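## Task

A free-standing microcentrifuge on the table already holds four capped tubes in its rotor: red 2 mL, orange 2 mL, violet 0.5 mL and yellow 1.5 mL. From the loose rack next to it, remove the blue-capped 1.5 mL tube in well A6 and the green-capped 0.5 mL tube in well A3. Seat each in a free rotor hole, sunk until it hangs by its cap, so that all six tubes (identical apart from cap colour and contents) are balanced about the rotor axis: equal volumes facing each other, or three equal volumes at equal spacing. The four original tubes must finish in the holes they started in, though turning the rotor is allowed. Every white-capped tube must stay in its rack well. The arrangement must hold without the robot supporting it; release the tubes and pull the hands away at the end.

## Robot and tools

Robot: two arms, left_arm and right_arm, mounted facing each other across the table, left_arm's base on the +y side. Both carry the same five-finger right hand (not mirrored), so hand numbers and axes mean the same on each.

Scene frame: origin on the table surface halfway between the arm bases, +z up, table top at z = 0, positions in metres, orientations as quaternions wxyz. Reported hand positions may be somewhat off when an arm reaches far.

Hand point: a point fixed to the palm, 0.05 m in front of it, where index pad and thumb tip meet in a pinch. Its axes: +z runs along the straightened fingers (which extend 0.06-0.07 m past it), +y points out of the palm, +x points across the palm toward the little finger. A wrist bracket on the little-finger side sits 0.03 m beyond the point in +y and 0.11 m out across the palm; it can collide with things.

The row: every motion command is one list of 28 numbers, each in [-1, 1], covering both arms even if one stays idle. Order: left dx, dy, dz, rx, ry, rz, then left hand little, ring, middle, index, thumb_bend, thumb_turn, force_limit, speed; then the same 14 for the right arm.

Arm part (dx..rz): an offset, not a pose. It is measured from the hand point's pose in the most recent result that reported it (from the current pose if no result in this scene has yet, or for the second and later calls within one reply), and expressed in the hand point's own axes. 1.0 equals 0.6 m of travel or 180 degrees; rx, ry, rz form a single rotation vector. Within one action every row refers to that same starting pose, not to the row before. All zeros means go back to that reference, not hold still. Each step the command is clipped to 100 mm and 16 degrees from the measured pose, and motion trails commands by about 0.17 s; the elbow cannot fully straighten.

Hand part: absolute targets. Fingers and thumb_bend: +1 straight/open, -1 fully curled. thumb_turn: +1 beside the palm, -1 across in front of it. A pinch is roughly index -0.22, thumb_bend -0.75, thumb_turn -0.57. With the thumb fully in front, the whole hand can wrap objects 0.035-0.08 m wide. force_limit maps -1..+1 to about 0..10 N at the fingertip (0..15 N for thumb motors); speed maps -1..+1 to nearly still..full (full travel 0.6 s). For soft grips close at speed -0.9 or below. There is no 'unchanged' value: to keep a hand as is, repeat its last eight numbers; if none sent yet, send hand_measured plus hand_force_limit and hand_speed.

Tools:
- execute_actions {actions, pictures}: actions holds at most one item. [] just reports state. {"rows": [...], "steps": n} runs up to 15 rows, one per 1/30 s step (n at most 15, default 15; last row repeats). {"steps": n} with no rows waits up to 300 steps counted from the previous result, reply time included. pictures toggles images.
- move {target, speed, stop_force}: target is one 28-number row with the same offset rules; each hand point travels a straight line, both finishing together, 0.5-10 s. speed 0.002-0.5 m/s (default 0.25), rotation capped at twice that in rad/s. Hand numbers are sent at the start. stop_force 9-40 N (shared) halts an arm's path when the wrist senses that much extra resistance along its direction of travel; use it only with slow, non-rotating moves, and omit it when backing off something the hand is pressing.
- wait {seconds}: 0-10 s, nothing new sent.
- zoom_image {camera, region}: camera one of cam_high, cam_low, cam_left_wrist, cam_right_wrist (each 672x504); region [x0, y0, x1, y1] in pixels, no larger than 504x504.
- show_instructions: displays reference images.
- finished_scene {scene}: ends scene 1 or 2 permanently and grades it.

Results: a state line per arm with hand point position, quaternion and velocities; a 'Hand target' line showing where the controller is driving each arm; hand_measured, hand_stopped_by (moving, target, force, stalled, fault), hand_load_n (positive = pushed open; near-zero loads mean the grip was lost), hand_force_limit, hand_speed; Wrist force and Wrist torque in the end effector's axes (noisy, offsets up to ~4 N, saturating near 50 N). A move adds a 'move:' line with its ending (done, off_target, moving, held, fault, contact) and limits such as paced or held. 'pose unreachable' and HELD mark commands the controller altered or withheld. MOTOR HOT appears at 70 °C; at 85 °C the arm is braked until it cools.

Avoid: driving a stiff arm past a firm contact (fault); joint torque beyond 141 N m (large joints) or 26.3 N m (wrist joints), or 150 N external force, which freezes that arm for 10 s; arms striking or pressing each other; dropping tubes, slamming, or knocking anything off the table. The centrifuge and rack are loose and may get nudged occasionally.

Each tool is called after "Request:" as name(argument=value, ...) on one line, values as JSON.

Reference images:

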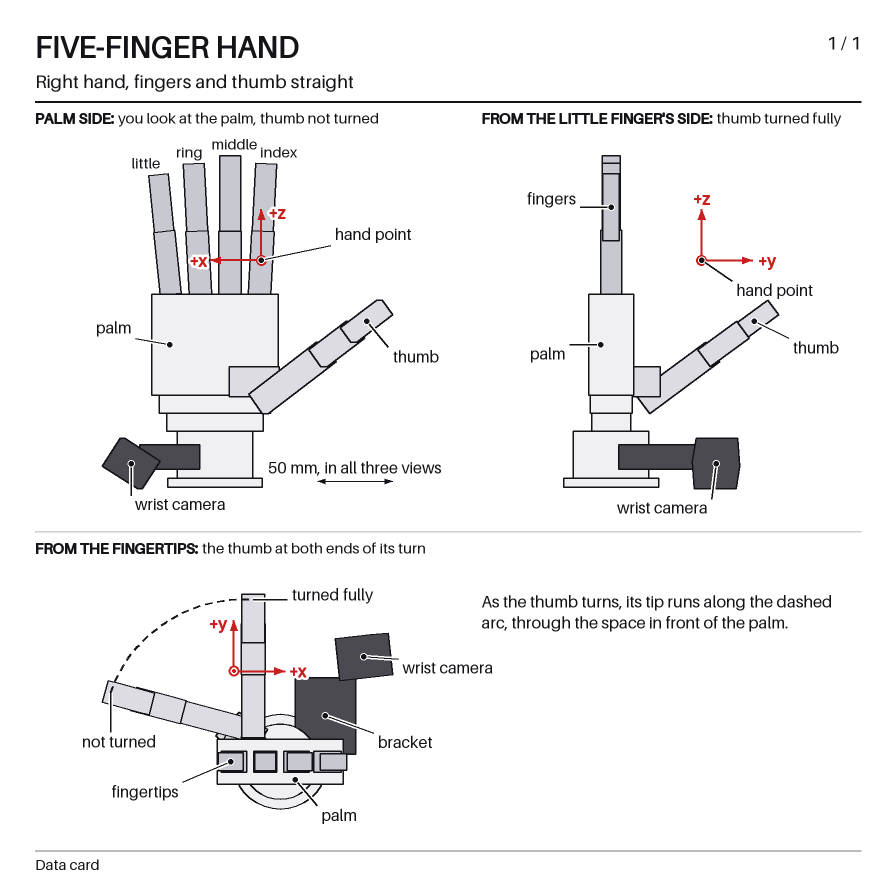

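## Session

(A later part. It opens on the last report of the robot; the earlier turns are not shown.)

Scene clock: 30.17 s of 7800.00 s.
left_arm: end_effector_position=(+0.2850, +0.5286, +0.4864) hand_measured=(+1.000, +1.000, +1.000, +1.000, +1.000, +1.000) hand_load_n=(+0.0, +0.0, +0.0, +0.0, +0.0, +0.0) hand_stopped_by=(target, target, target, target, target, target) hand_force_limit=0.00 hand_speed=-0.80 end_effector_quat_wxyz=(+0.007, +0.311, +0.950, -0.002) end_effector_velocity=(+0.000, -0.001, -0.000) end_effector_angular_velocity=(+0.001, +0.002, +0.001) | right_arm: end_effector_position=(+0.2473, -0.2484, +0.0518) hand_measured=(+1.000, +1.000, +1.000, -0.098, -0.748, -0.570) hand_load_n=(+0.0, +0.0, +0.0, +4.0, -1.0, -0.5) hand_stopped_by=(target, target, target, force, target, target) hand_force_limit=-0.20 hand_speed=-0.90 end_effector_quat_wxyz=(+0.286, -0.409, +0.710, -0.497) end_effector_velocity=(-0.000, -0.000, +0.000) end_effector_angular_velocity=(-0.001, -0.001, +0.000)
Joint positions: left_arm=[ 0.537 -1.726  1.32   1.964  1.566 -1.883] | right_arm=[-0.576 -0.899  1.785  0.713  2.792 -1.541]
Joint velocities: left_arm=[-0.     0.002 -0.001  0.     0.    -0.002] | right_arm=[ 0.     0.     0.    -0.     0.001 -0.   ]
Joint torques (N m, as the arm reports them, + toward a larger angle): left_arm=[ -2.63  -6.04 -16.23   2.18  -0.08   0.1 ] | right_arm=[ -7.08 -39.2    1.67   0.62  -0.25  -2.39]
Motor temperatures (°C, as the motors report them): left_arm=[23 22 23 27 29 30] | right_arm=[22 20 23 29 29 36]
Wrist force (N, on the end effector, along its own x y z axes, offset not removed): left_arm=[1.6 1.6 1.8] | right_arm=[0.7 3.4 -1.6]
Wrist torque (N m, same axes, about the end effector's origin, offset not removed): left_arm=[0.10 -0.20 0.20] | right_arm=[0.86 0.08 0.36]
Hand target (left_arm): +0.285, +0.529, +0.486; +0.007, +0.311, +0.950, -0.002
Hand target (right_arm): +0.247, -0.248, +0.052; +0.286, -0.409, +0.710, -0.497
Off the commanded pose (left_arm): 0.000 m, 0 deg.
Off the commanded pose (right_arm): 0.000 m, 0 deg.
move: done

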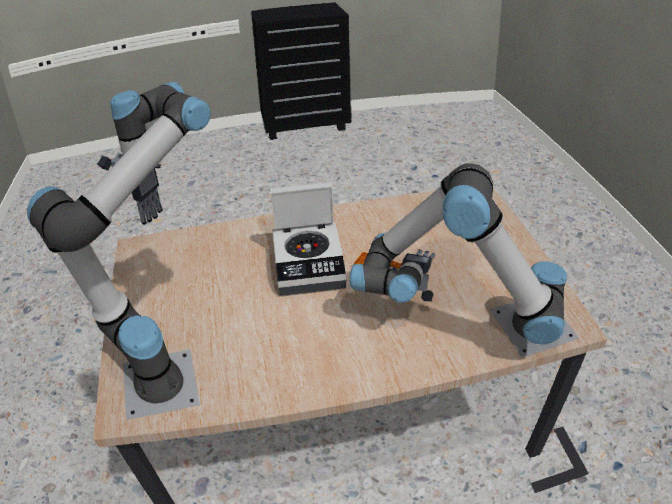

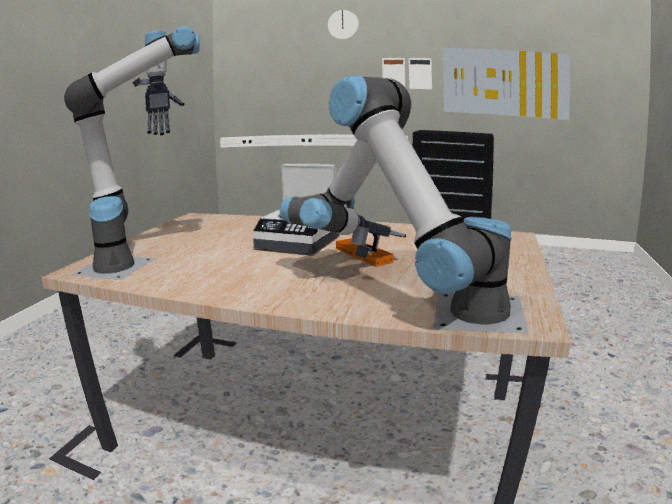

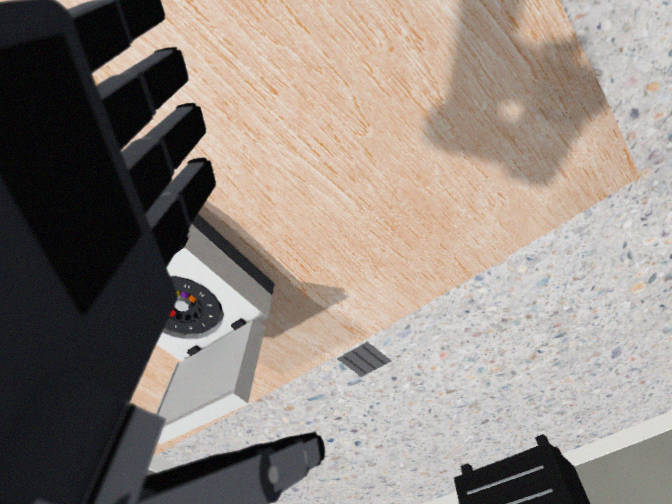

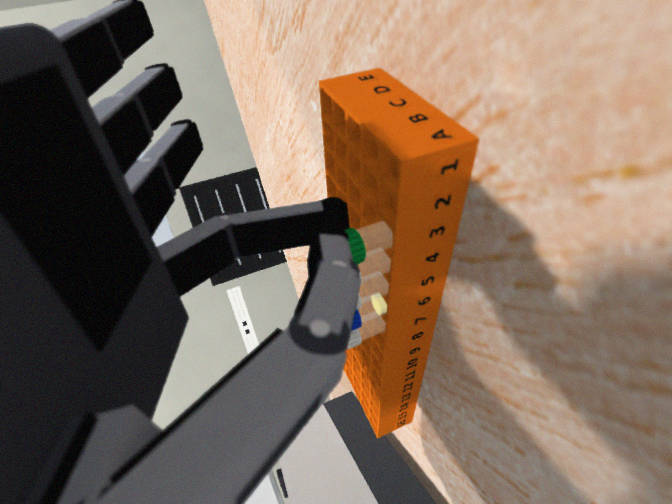

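Request:
move(target=[0,0,0,0,0,0,1,1,1,1,1,1,0,-0.8, 0,-0.004,0,0,0,0,1,1,1,0.3,-0.75,-0.57,-0.2,0], speed=0.005)

Request:
move(target=[0,0,0,0,0,0,1,1,1,1,1,1,0,-0.8, -0.01,0,-0.018,0,0,0,1,1,1,0.3,-0.75,-0.57,-0.2,0], speed=0.03)

Request:
zoom_image(camera="cam_right_wrist", region=[240, 130, 460, 350])

Request:
zoom_image(camera="cam_low", region=[340, 215, 400, 265])

Scene clock: 32.03 s of 7800.00 s.
left_arm: end_effector_position=(+0.2850, +0.5286, +0.4864) hand_measured=(+1.000, +1.000, +1.000, +1.000, +1.000, +1.000) hand_load_n=(+0.0, +0.0, +0.0, +0.0, +0.0, +0.0) hand_stopped_by=(target, target, target, target, target, target) hand_force_limit=0.00 hand_speed=-0.80 end_effector_quat_wxyz=(+0.007, +0.311, +0.950, -0.002) end_effector_velocity=(-0.000, +0.000, +0.000) end_effector_angular_velocity=(-0.001, -0.001, -0.000) | right_arm: end_effector_position=(+0.2480, -0.2488, +0.0539) hand_measured=(+1.000, +1.000, +1.000, +0.300, -0.748, -0.570) hand_load_n=(+0.0, +0.0, +0.0, +0.0, +0.0, +0.0) hand_stopped_by=(target, target, target, target, target, target) hand_force_limit=-0.20 hand_speed=0.00 end_effector_quat_wxyz=(+0.286, -0.409, +0.710, -0.497) end_effector_velocity=(+0.000, -0.000, +0.001) end_effector_angular_velocity=(-0.001, +0.001, -0.000)
Joint positions: left_arm=[ 0.537 -1.726  1.32   1.964  1.566 -1.883] | right_arm=[-0.578 -0.904  1.786  0.712  2.792 -1.547]
Joint velocities: left_arm=[-0.    -0.001 -0.     0.    -0.    -0.   ] | right_arm=[-0.001 -0.002  0.     0.    -0.    -0.003]
Joint torques (N m, as the arm reports them, + toward a larger angle): left_arm=[ -2.78  -6.53 -16.14   2.04  -0.23  -0.1 ] | right_arm=[ -8.28 -41.07   2.07   0.3    2.04  -2.23]
Motor temperatures (°C, as the motors report them): left_arm=[23 22 23 27 29 30] | right_arm=[22 20 23 29 29 36]
Wrist force (N, on the end effector, along its own x y z axes, offset not removed): left_arm=[0.4 2.9 2.5] | right_arm=[0.2 1.5 -3.0]
Wrist torque (N m, same axes, about the end effector's origin, offset not removed): left_arm=[0.28 -0.11 0.06] | right_arm=[0.48 0.03 0.26]
Hand target (left_arm): +0.285, +0.529, +0.486; +0.007, +0.311, +0.950, -0.002
Hand target (right_arm): +0.248, -0.249, +0.054; +0.286, -0.409, +0.710, -0.497
Off the commanded pose (left_arm): 0.000 m, 0 deg.
Off the commanded pose (right_arm): 0.000 m, 0 deg.
move: done

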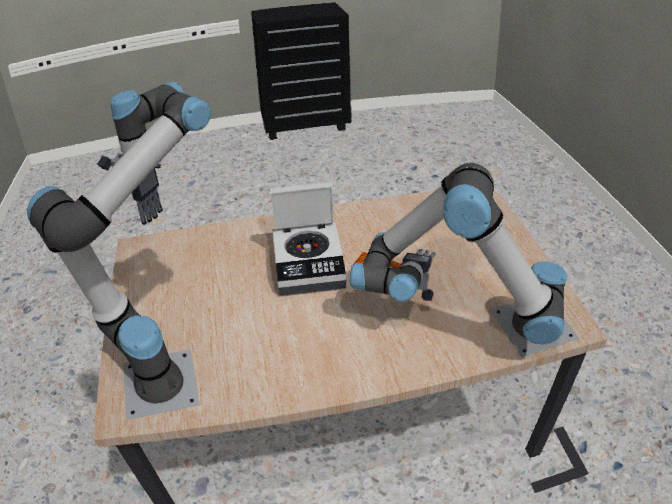

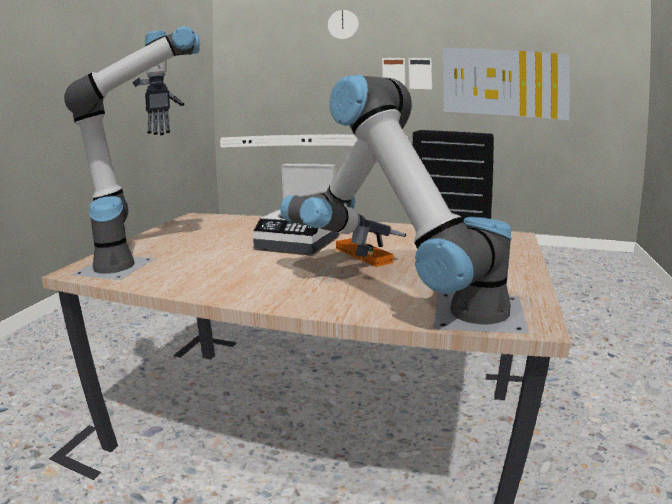

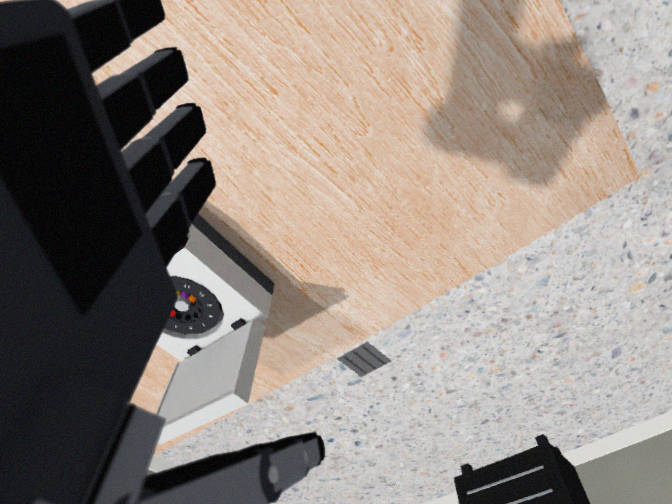

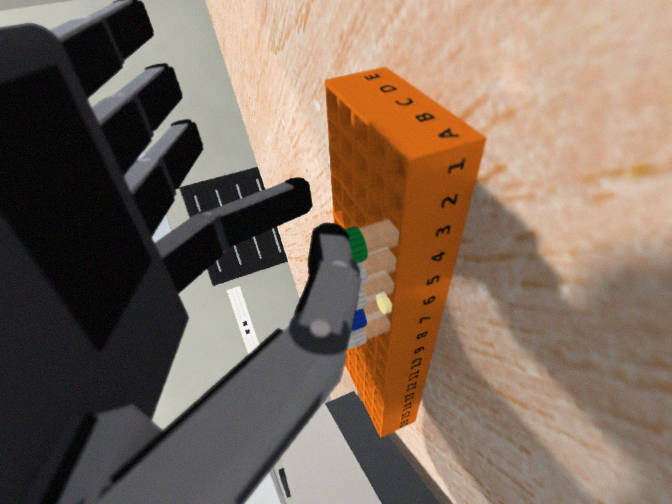

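Scene clock: 32.83 s of 7800.00 s.
left_arm: end_effector_position=(+0.2850, +0.5286, +0.4864) hand_measured=(+1.000, +1.000, +1.000, +1.000, +1.000, +1.000) hand_load_n=(+0.0, +0.0, +0.0, +0.0, +0.0, +0.0) hand_stopped_by=(target, target, target, target, target, target) hand_force_limit=0.00 hand_speed=-0.80 end_effector_quat_wxyz=(+0.007, +0.311, +0.950, -0.002) end_effector_velocity=(-0.000, +0.000, +0.000) end_effector_angular_velocity=(-0.001, -0.001, -0.002) | right_arm: end_effector_position=(+0.2423, -0.2386, +0.0576) hand_measured=(+1.000, +1.000, +1.000, +0.300, -0.748, -0.570) hand_load_n=(+0.0, +0.0, +0.0, +0.0, +0.0, +0.0) hand_stopped_by=(target, target, target, target, target, target) hand_force_limit=-0.20 hand_speed=0.00 end_effector_quat_wxyz=(+0.286, -0.409, +0.710, -0.497) end_effector_velocity=(-0.001, +0.002, +0.001) end_effector_angular_velocity=(-0.001, -0.000, -0.002)
Joint positions: left_arm=[ 0.537 -1.726  1.32   1.964  1.566 -1.883] | right_arm=[-0.554 -0.886  1.758  0.785  2.79  -1.479]
Joint velocities: left_arm=[ 0.    -0.002 -0.     0.     0.     0.002] | right_arm=[ 0.004  0.005 -0.005  0.017  0.     0.016]
Joint torques (N m, as the arm reports them, + toward a larger angle): left_arm=[ -3.3   -6.91 -15.34   2.04  -0.07  -0.02] | right_arm=[  5.64 -29.65 -23.27   4.73  -1.67   2.22]
Motor temperatures (°C, as the motors report them): left_arm=[23 22 23 27 29 30] | right_arm=[22 20 23 29 29 36]
Wrist force (N, on the end effector, along its own x y z axes, offset not removed): left_arm=[-0.1 3.5 2.1] | right_arm=[2.6 1.7 -3.0]
Wrist torque (N m, same axes, about the end effector's origin, offset not removed): left_arm=[0.46 0.05 0.02] | right_arm=[0.47 -0.26 0.41]
Hand target (left_arm): +0.285, +0.529, +0.486; +0.007, +0.311, +0.950, -0.002
Hand target (right_arm): +0.242, -0.238, +0.058; +0.286, -0.409, +0.710, -0.497
Off the commanded pose (left_arm): 0.000 m, 0 deg.
Off the commanded pose (right_arm): 0.000 m, 0 deg.
move: done

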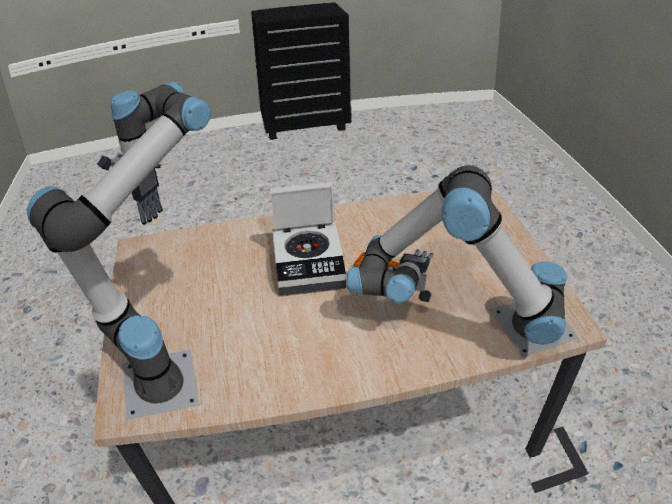

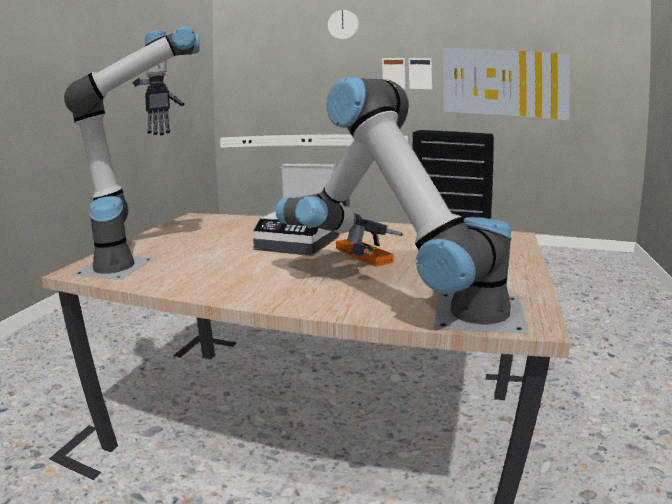

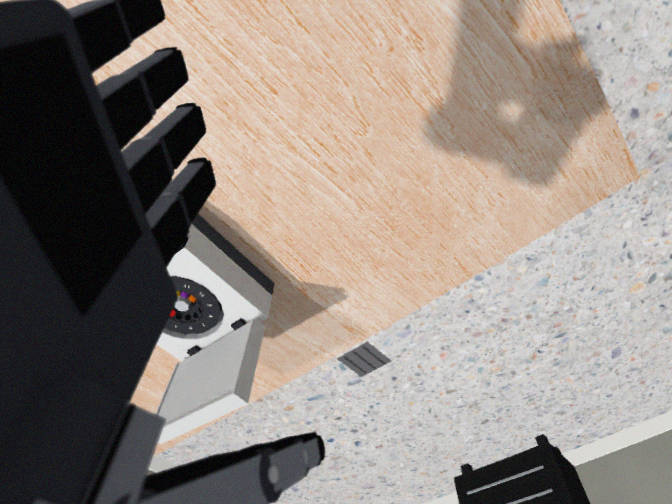

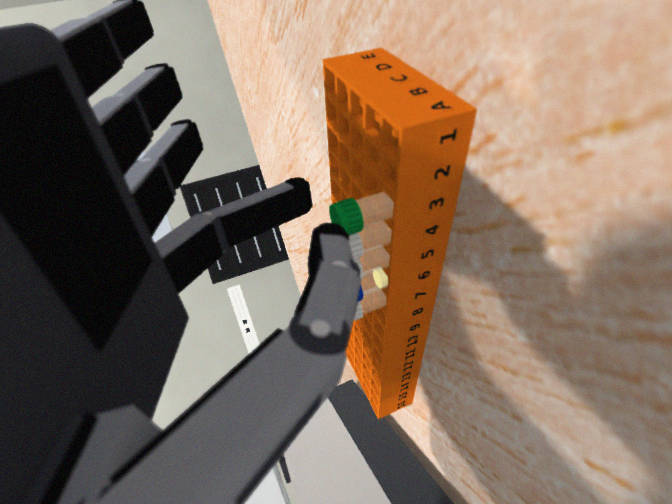

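Region (240, 130, 460, 350) of cam_right_wrist's 672x504 image, scaled by 2.291, with more detail than that image has.

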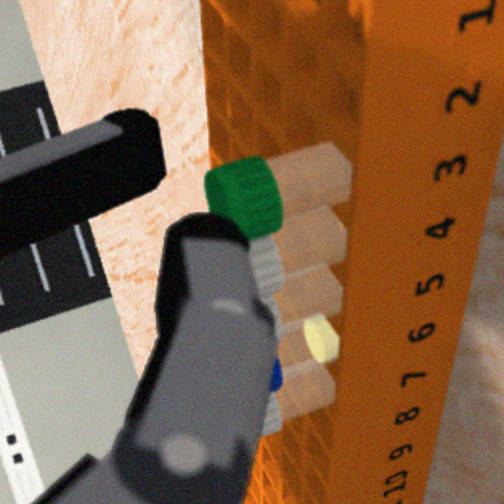

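Region (340, 215, 400, 265) of cam_low's 672x504 image, scaled by 8.400, with more detail than that image has.

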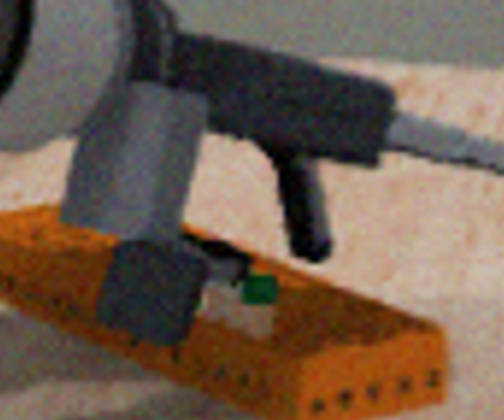

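Request:
move(target=[0,0,0,0,0,0,1,1,1,1,1,1,0,-0.8, 0.004,0.018,0.002,0,0,0,1,1,1,0.08,-0.75,-0.57,-0.8,-0.85], speed=0.02)

Request:
zoom_image(camera="cam_right_wrist", region=[240, 130, 460, 350])

Request:
zoom_image(camera="cam_low", region=[340, 215, 400, 265])

Scene clock: 35.57 s of 7800.00 s.
left_arm: end_effector_position=(+0.2850, +0.5286, +0.4864) hand_measured=(+1.000, +1.000, +1.000, +1.000, +1.000, +1.000) hand_load_n=(+0.0, +0.0, +0.0, +0.0, +0.0, +0.0) hand_stopped_by=(target, target, target, target, target, target) hand_force_limit=0.00 hand_speed=-0.80 end_effector_quat_wxyz=(+0.007, +0.311, +0.950, -0.002) end_effector_velocity=(+0.000, +0.000, +0.000) end_effector_angular_velocity=(-0.001, -0.001, +0.001) | right_arm: end_effector_position=(+0.2389, -0.2394, +0.0470) hand_measured=(+1.000, +1.000, +1.000, +0.080, -0.748, -0.570) hand_load_n=(+0.0, +0.0, +0.0, +0.5, +0.0, +0.0) hand_stopped_by=(target, target, target, target, target, target) hand_force_limit=-0.80 hand_speed=-0.85 end_effector_quat_wxyz=(+0.286, -0.409, +0.710, -0.497) end_effector_velocity=(-0.000, -0.001, -0.000) end_effector_angular_velocity=(-0.002, +0.001, -0.000)
Joint positions: left_arm=[ 0.537 -1.726  1.32   1.964  1.566 -1.883] | right_arm=[-0.548 -0.866  1.765  0.775  2.79  -1.461]
Joint velocities: left_arm=[ 0.001 -0.    -0.    -0.    -0.    -0.   ] | right_arm=[-0.     0.     0.001  0.001 -0.001  0.   ]
Joint torques (N m, as the arm reports them, + toward a larger angle): left_arm=[ -2.79  -6.33 -15.57   2.15  -0.09  -0.03] | right_arm=[  6.21 -29.6    2.49   0.44  -1.56   2.34]
Motor temperatures (°C, as the motors report them): left_arm=[23 22 23 27 29 30] | right_arm=[22 20 23 29 29 36]
Wrist force (N, on the end effector, along its own x y z axes, offset not removed): left_arm=[1.3 3.5 3.5] | right_arm=[1.8 2.8 -2.7]
Wrist torque (N m, same axes, about the end effector's origin, offset not removed): left_arm=[0.28 -0.30 0.16] | right_arm=[0.50 -0.11 0.34]
Hand target (left_arm): +0.285, +0.529, +0.486; +0.007, +0.311, +0.950, -0.002
Hand target (right_arm): +0.239, -0.239, +0.047; +0.286, -0.409, +0.710, -0.497
Off the commanded pose (left_arm): 0.000 m, 0 deg.
Off the commanded pose (right_arm): 0.000 m, 0 deg.
move: done

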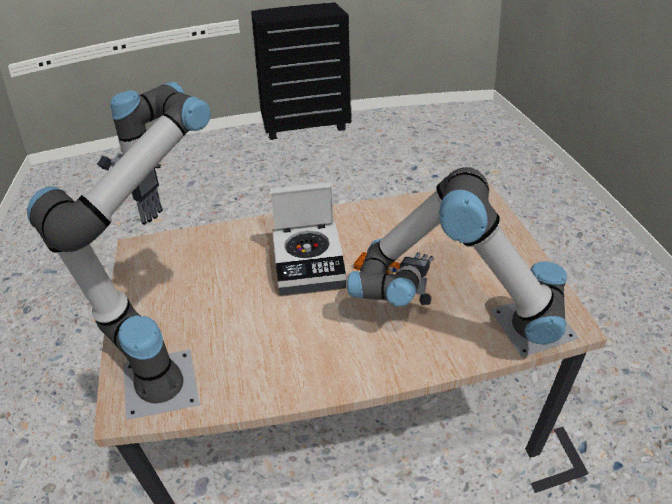

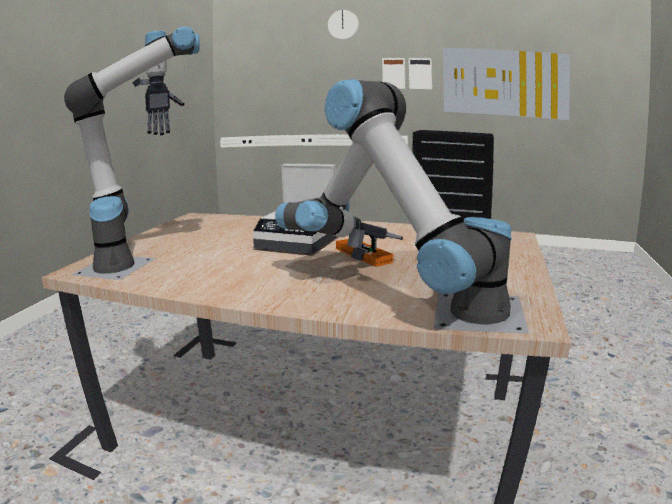

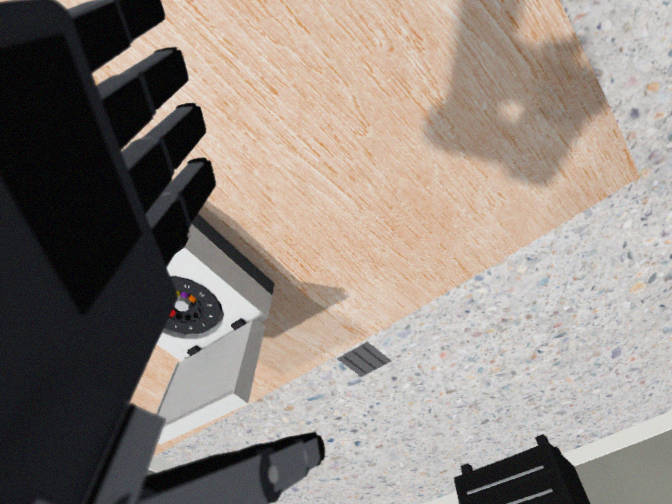

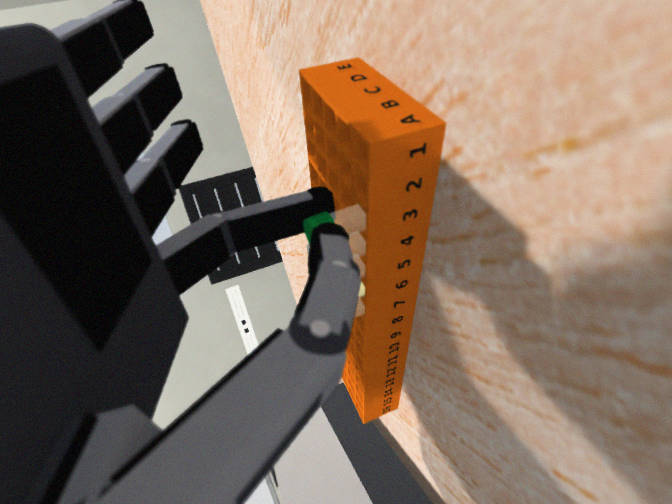

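Region (240, 130, 460, 350) of cam_right_wrist's 672x504 image, scaled by 2.291, with more detail than that image has.

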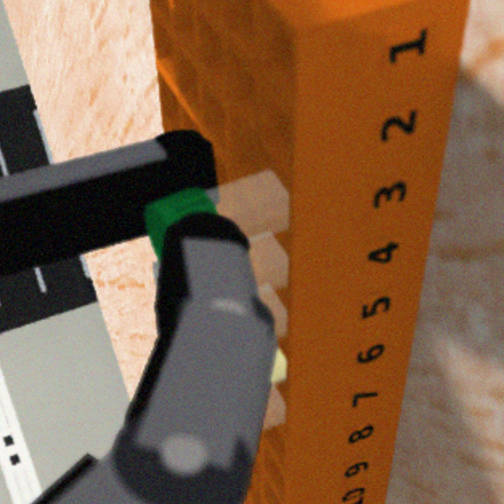

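Region (340, 215, 400, 265) of cam_low's 672x504 image, scaled by 8.400, with more detail than that image has.

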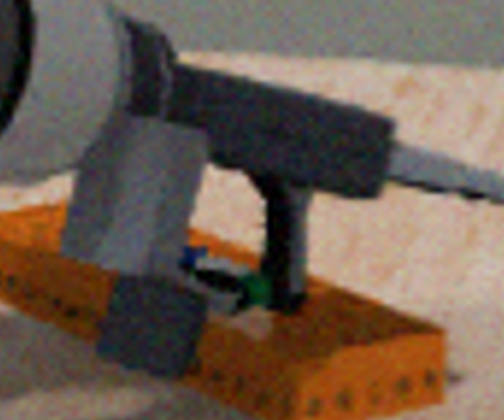

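Request:
move(target=[0,0,0,0,0,0,1,1,1,1,1,1,0,-0.8, -0.003,-0.001,0.007,0,0,0,1,1,1,-0.3,-0.75,-0.57,0.0,-0.93], speed=0.01)

Request:
zoom_image(camera="cam_right_wrist", region=[240, 130, 460, 350])

Scene clock: 37.57 s of 7800.00 s.
left_arm: end_effector_position=(+0.2850, +0.5286, +0.4864) hand_measured=(+1.000, +1.000, +1.000, +1.000, +1.000, +1.000) hand_load_n=(+0.0, +0.0, +0.0, +0.0, +0.0, +0.0) hand_stopped_by=(target, target, target, target, target, target) hand_force_limit=0.00 hand_speed=-0.80 end_effector_quat_wxyz=(+0.007, +0.311, +0.950, -0.002) end_effector_velocity=(-0.000, +0.000, +0.000) end_effector_angular_velocity=(-0.001, -0.001, -0.000) | right_arm: end_effector_position=(+0.2434, -0.2399, +0.0462) hand_measured=(+1.000, +1.000, +1.000, -0.018, -0.748, -0.570) hand_load_n=(+0.0, +0.0, +0.0, +5.5, +1.0, +0.0) hand_stopped_by=(target, target, target, force, target, target) hand_force_limit=0.00 hand_speed=-0.93 end_effector_quat_wxyz=(+0.286, -0.409, +0.710, -0.497) end_effector_velocity=(+0.000, -0.000, -0.000) end_effector_angular_velocity=(+0.000, +0.000, -0.001)
Joint positions: left_arm=[ 0.537 -1.726  1.32   1.964  1.566 -1.883] | right_arm=[-0.558 -0.868  1.763  0.753  2.791 -1.49 ]
Joint velocities: left_arm=[-0.    -0.001 -0.     0.     0.    -0.   ] | right_arm=[-0.001 -0.     0.    -0.001 -0.    -0.   ]
Joint torques (N m, as the arm reports them, + toward a larger angle): left_arm=[ -2.85  -6.16 -15.97   2.09  -0.13  -0.02] | right_arm=[ -8.92 -42.09 -21.67   0.53   2.97  -2.42]
Motor temperatures (°C, as the motors report them): left_arm=[23 22 23 27 29 30] | right_arm=[22 20 23 29 29 36]
Wrist force (N, on the end effector, along its own x y z axes, offset not removed): left_arm=[1.2 3.6 2.5] | right_arm=[3.5 0.6 -3.1]
Wrist torque (N m, same axes, about the end effector's origin, offset not removed): left_arm=[0.40 -0.35 0.10] | right_arm=[0.38 -0.25 0.41]
Hand target (left_arm): +0.285, +0.529, +0.486; +0.007, +0.311, +0.950, -0.002
Hand target (right_arm): +0.243, -0.240, +0.046; +0.286, -0.409, +0.710, -0.497
Off the commanded pose (left_arm): 0.000 m, 0 deg.
Off the commanded pose (right_arm): 0.000 m, 0 deg.
move: done

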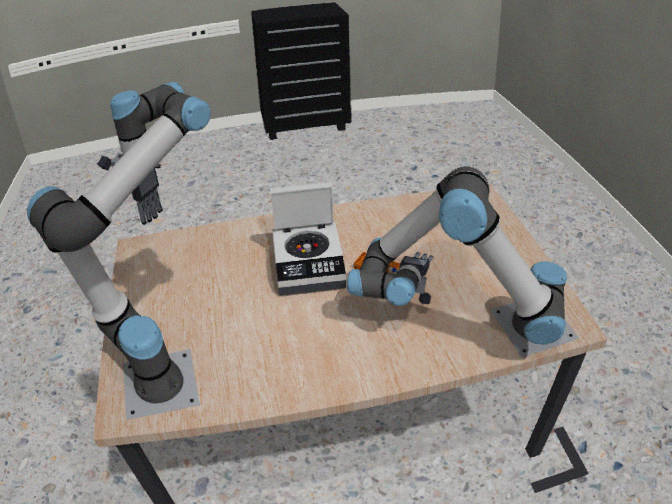

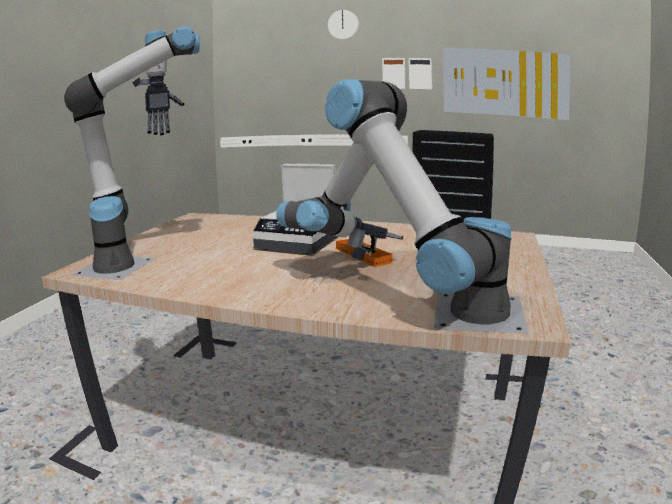

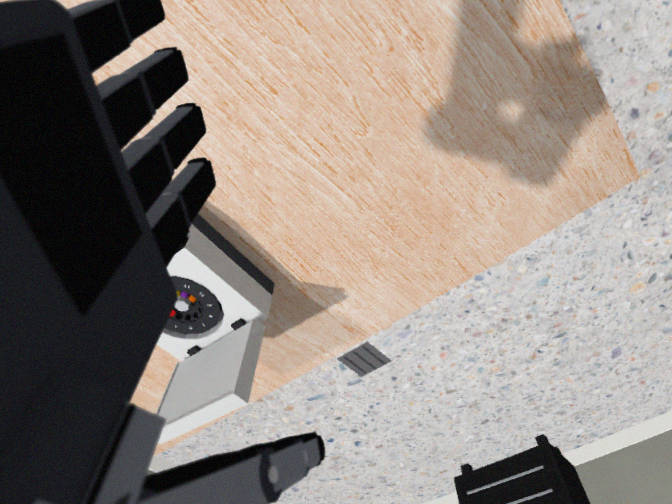

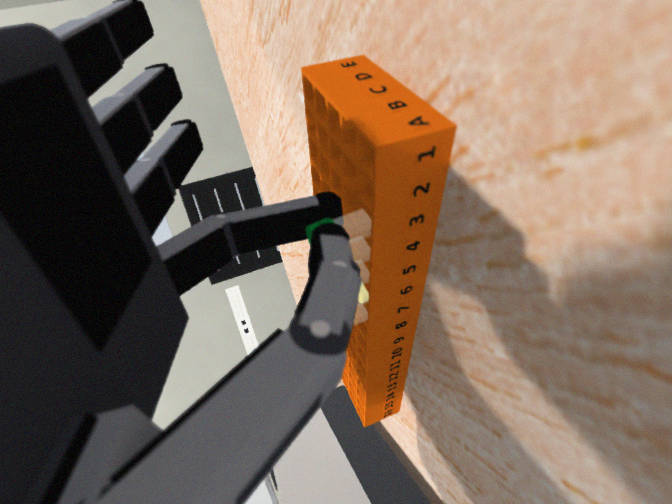

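Region (240, 130, 460, 350) of cam_right_wrist's 672x504 image, scaled by 2.291, with more detail than that image has.

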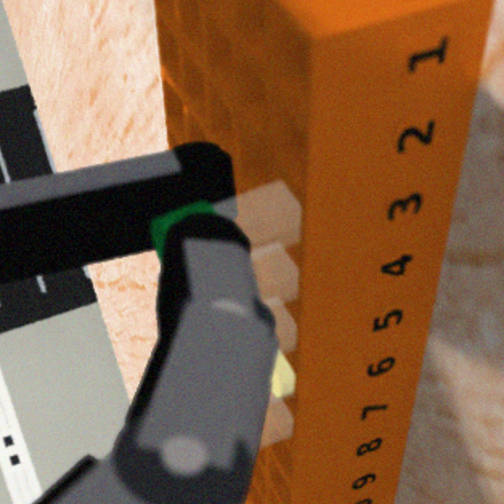

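Request:
move(target=[-0.358,-0.531,0.327,0,0,0,1,1,1,1,1,1,0,-0.8, 0,-0.078,-0.0285,0,0,0,1,1,1,-0.3,-0.75,-0.57,0.0,-0.93], speed=0.2)

Scene clock: 41.53 s of 7800.00 s.
left_arm: end_effector_position=(+0.2722, +0.1434, +0.2930) hand_measured=(+1.000, +1.000, +1.000, +1.000, +1.000, +1.000) hand_load_n=(+0.0, +0.0, +0.0, +0.0, +0.0, +0.0) hand_stopped_by=(target, target, target, target, target, target) hand_force_limit=0.00 hand_speed=-0.80 end_effector_quat_wxyz=(+0.007, +0.311, +0.950, -0.002) end_effector_velocity=(+0.001, -0.001, -0.001) end_effector_angular_velocity=(+0.003, +0.001, +0.001) | right_arm: end_effector_position=(+0.2434, -0.2399, +0.0960) hand_measured=(+1.000, +1.000, +1.000, -0.018, -0.748, -0.570) hand_load_n=(+0.0, +0.0, +0.0, +5.0, +0.5, +0.0) hand_stopped_by=(target, target, target, force, target, target) hand_force_limit=0.00 hand_speed=-0.93 end_effector_quat_wxyz=(+0.286, -0.409, +0.710, -0.497) end_effector_velocity=(-0.000, +0.001, +0.001) end_effector_angular_velocity=(+0.001, -0.002, +0.001)
Joint positions: left_arm=[ 0.069 -1.082  1.067  1.577  1.561 -2.351] | right_arm=[-0.558 -0.957  1.75   0.855  2.791 -1.489]
Joint velocities: left_arm=[ 0.001  0.006 -0.007  0.003  0.001 -0.   ] | right_arm=[ 0.001 -0.    -0.001  0.     0.001  0.   ]
Joint torques (N m, as the arm reports them, + toward a larger angle): left_arm=[-12.14 -28.12 -25.05   3.76   1.86  -1.76] | right_arm=[  6.26 -41.27 -24.77   4.81   2.42   2.17]
Motor temperatures (°C, as the motors report them): left_arm=[23 22 23 27 29 30] | right_arm=[22 20 23 29 29 36]
Wrist force (N, on the end effector, along its own x y z axes, offset not removed): left_arm=[0.7 2.2 0.4] | right_arm=[-0.3 -0.7 -3.5]
Wrist torque (N m, same axes, about the end effector's origin, offset not removed): left_arm=[0.25 -0.17 0.12] | right_arm=[0.01 0.23 0.19]
Hand target (left_arm): +0.272, +0.143, +0.293; +0.007, +0.311, +0.950, -0.002
Hand target (right_arm): +0.243, -0.240, +0.096; +0.286, -0.409, +0.710, -0.497
Off the commanded pose (left_arm): 0.000 m, 0 deg.
Off the commanded pose (right_arm): 0.000 m, 0 deg.
move: done

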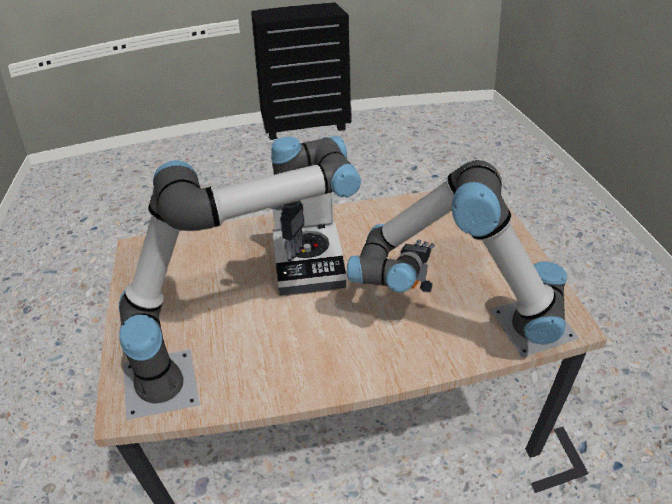

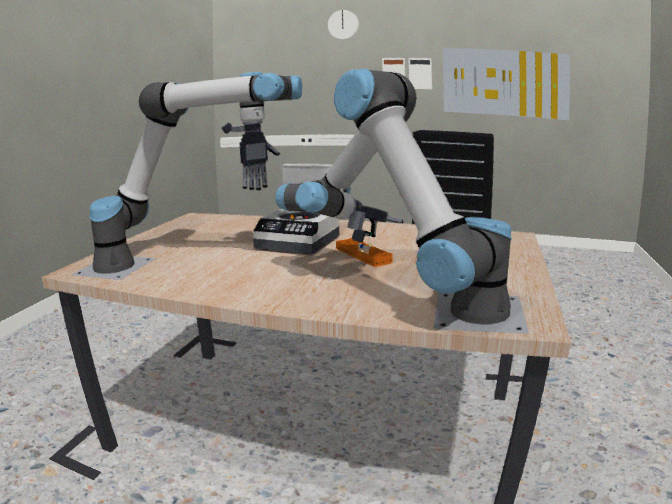

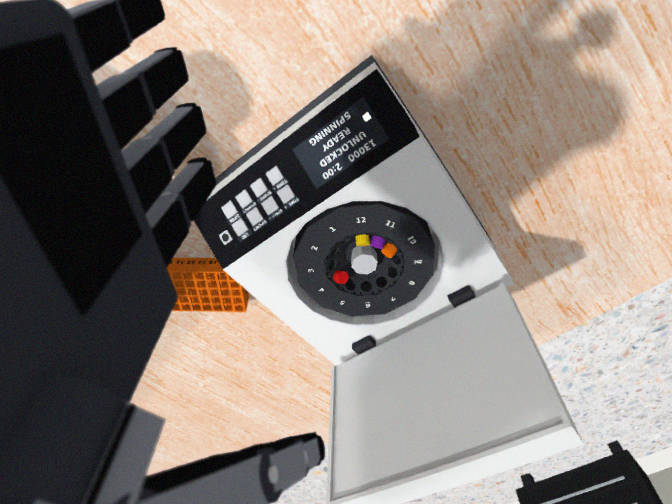

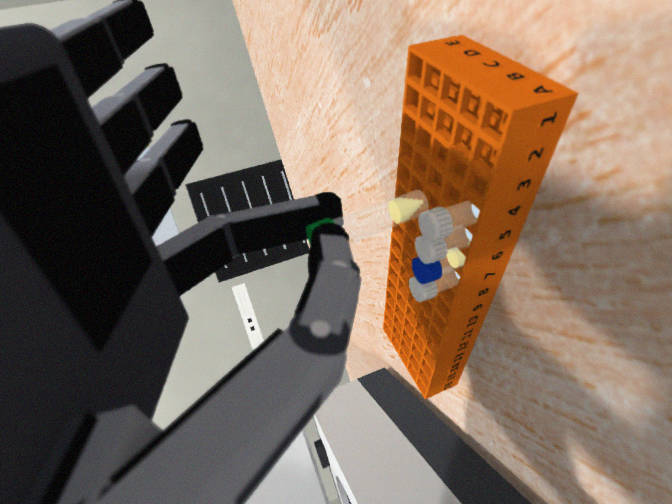

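Request:
zoom_image(camera="cam_left_wrist", region=[280, 190, 450, 330])

Request:
zoom_image(camera="cam_right_wrist", region=[290, 160, 490, 320])

Region (280, 190, 450, 330) of cam_left_wrist's 672x504 image, scaled by 2.965, with more detail than that image has; it fills the top 415 rows of this view, and the rest is white.

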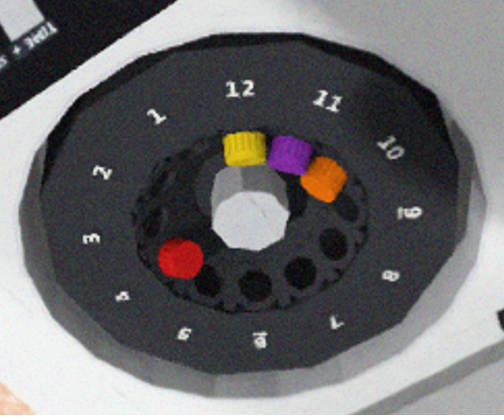

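Region (290, 160, 490, 320) of cam_right_wrist's 672x504 image, scaled by 2.520, with more detail than that image has; it fills the top 403 rows of this view, and the rest is white.

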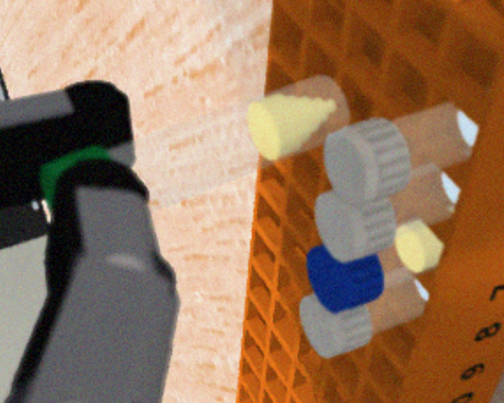

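Request:
move(target=[0.038,0.265,0.155,0.056,-0.168,0.19,-1,-1,-1,-1,-1,1,0,0, -0.246,-0.203,-0.046,0.057,-0.323,-0.402,-1,-1,-1,-0.3,-0.75,-0.57,0.0,-0.5], speed=0.2)

Scene clock: 54.87 s of 7800.00 s.
left_arm: end_effector_position=(+0.3491, +0.2842, +0.2000) hand_measured=(-1.000, -1.000, -1.000, -1.000, -1.000, +1.000) hand_load_n=(+0.0, +0.0, +0.0, +0.0, +0.0, +0.0) hand_stopped_by=(target, target, target, target, target, target) hand_force_limit=0.00 hand_speed=0.00 end_effector_quat_wxyz=(+0.224, +0.561, +0.780, -0.161) end_effector_velocity=(+0.001, +0.000, -0.001) end_effector_angular_velocity=(-0.004, -0.001, -0.005) | right_arm: end_effector_position=(+0.3313, -0.1203, +0.2201) hand_measured=(-1.000, -1.000, -1.000, -0.018, -0.748, -0.570) hand_load_n=(+0.0, +0.0, +0.0, +5.0, +0.5, +0.0) hand_stopped_by=(target, target, target, force, target, target) hand_force_limit=0.00 hand_speed=-0.50 end_effector_quat_wxyz=(+0.270, -0.883, +0.087, -0.374) end_effector_velocity=(+0.001, +0.000, +0.001) end_effector_angular_velocity=(-0.007, +0.004, +0.008)
Joint positions: left_arm=[ 0.411 -1.621  1.983  0.657  1.664 -1.42 ] | right_arm=[-0.837 -1.297  1.491  0.434  1.788 -3.833]
Joint velocities: left_arm=[ 0.007  0.001  0.003 -0.006  0.008  0.01 ] | right_arm=[-0.003  0.004 -0.009  0.011 -0.008 -0.008]
Joint torques (N m, as the arm reports them, + toward a larger angle): left_arm=[ 10.53 -22.32 -12.61  -0.1    2.22   1.34] | right_arm=[ -9.66 -24.37 -32.71   2.1   -2.82  -2.35]
Motor temperatures (°C, as the motors report them): left_arm=[23 22 23 27 29 30] | right_arm=[22 20 23 29 29 36]
Wrist force (N, on the end effector, along its own x y z axes, offset not removed): left_arm=[0.1 3.7 1.6] | right_arm=[3.0 0.4 -1.9]
Wrist torque (N m, same axes, about the end effector's origin, offset not removed): left_arm=[0.38 0.07 0.06] | right_arm=[0.20 -0.37 0.32]
Hand target (left_arm): +0.349, +0.284, +0.200; +0.224, +0.561, +0.780, -0.161
Hand target (right_arm): +0.331, -0.120, +0.220; -0.270, +0.883, -0.087, +0.374
Off the commanded pose (left_arm): 0.000 m, 0 deg.
Off the commanded pose (right_arm): 0.000 m, 0 deg.
move: done

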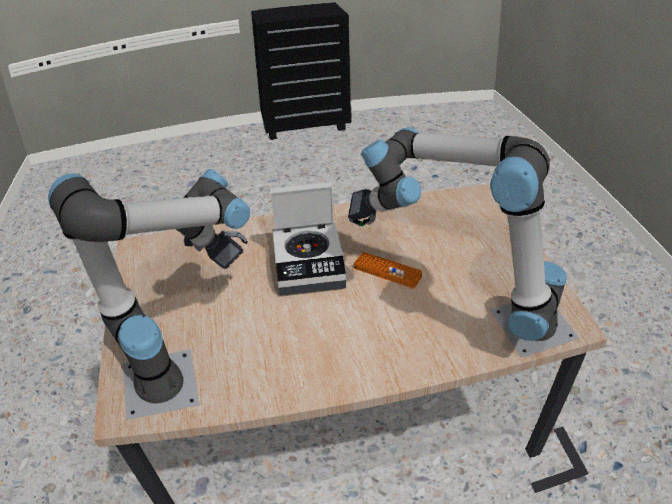

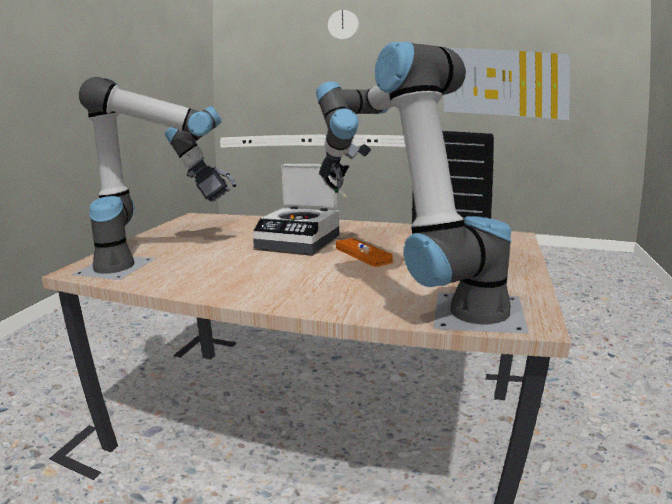

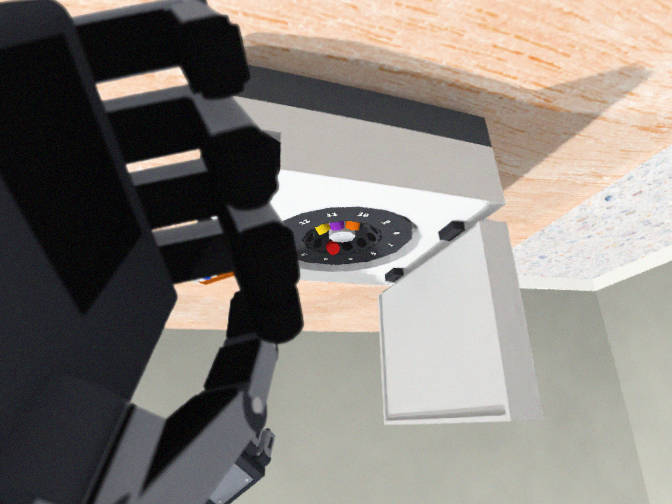

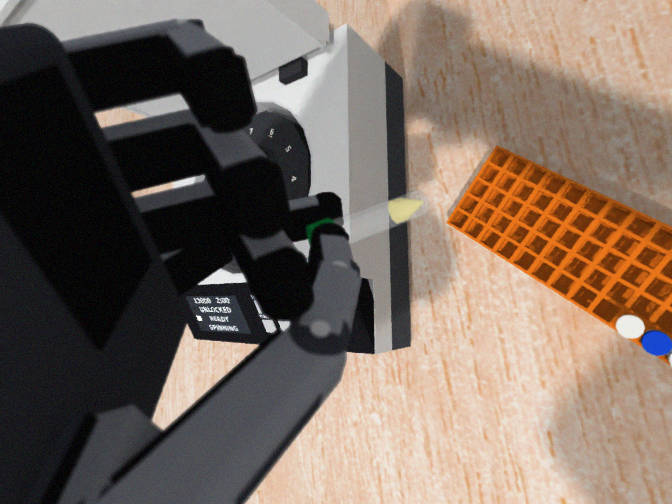

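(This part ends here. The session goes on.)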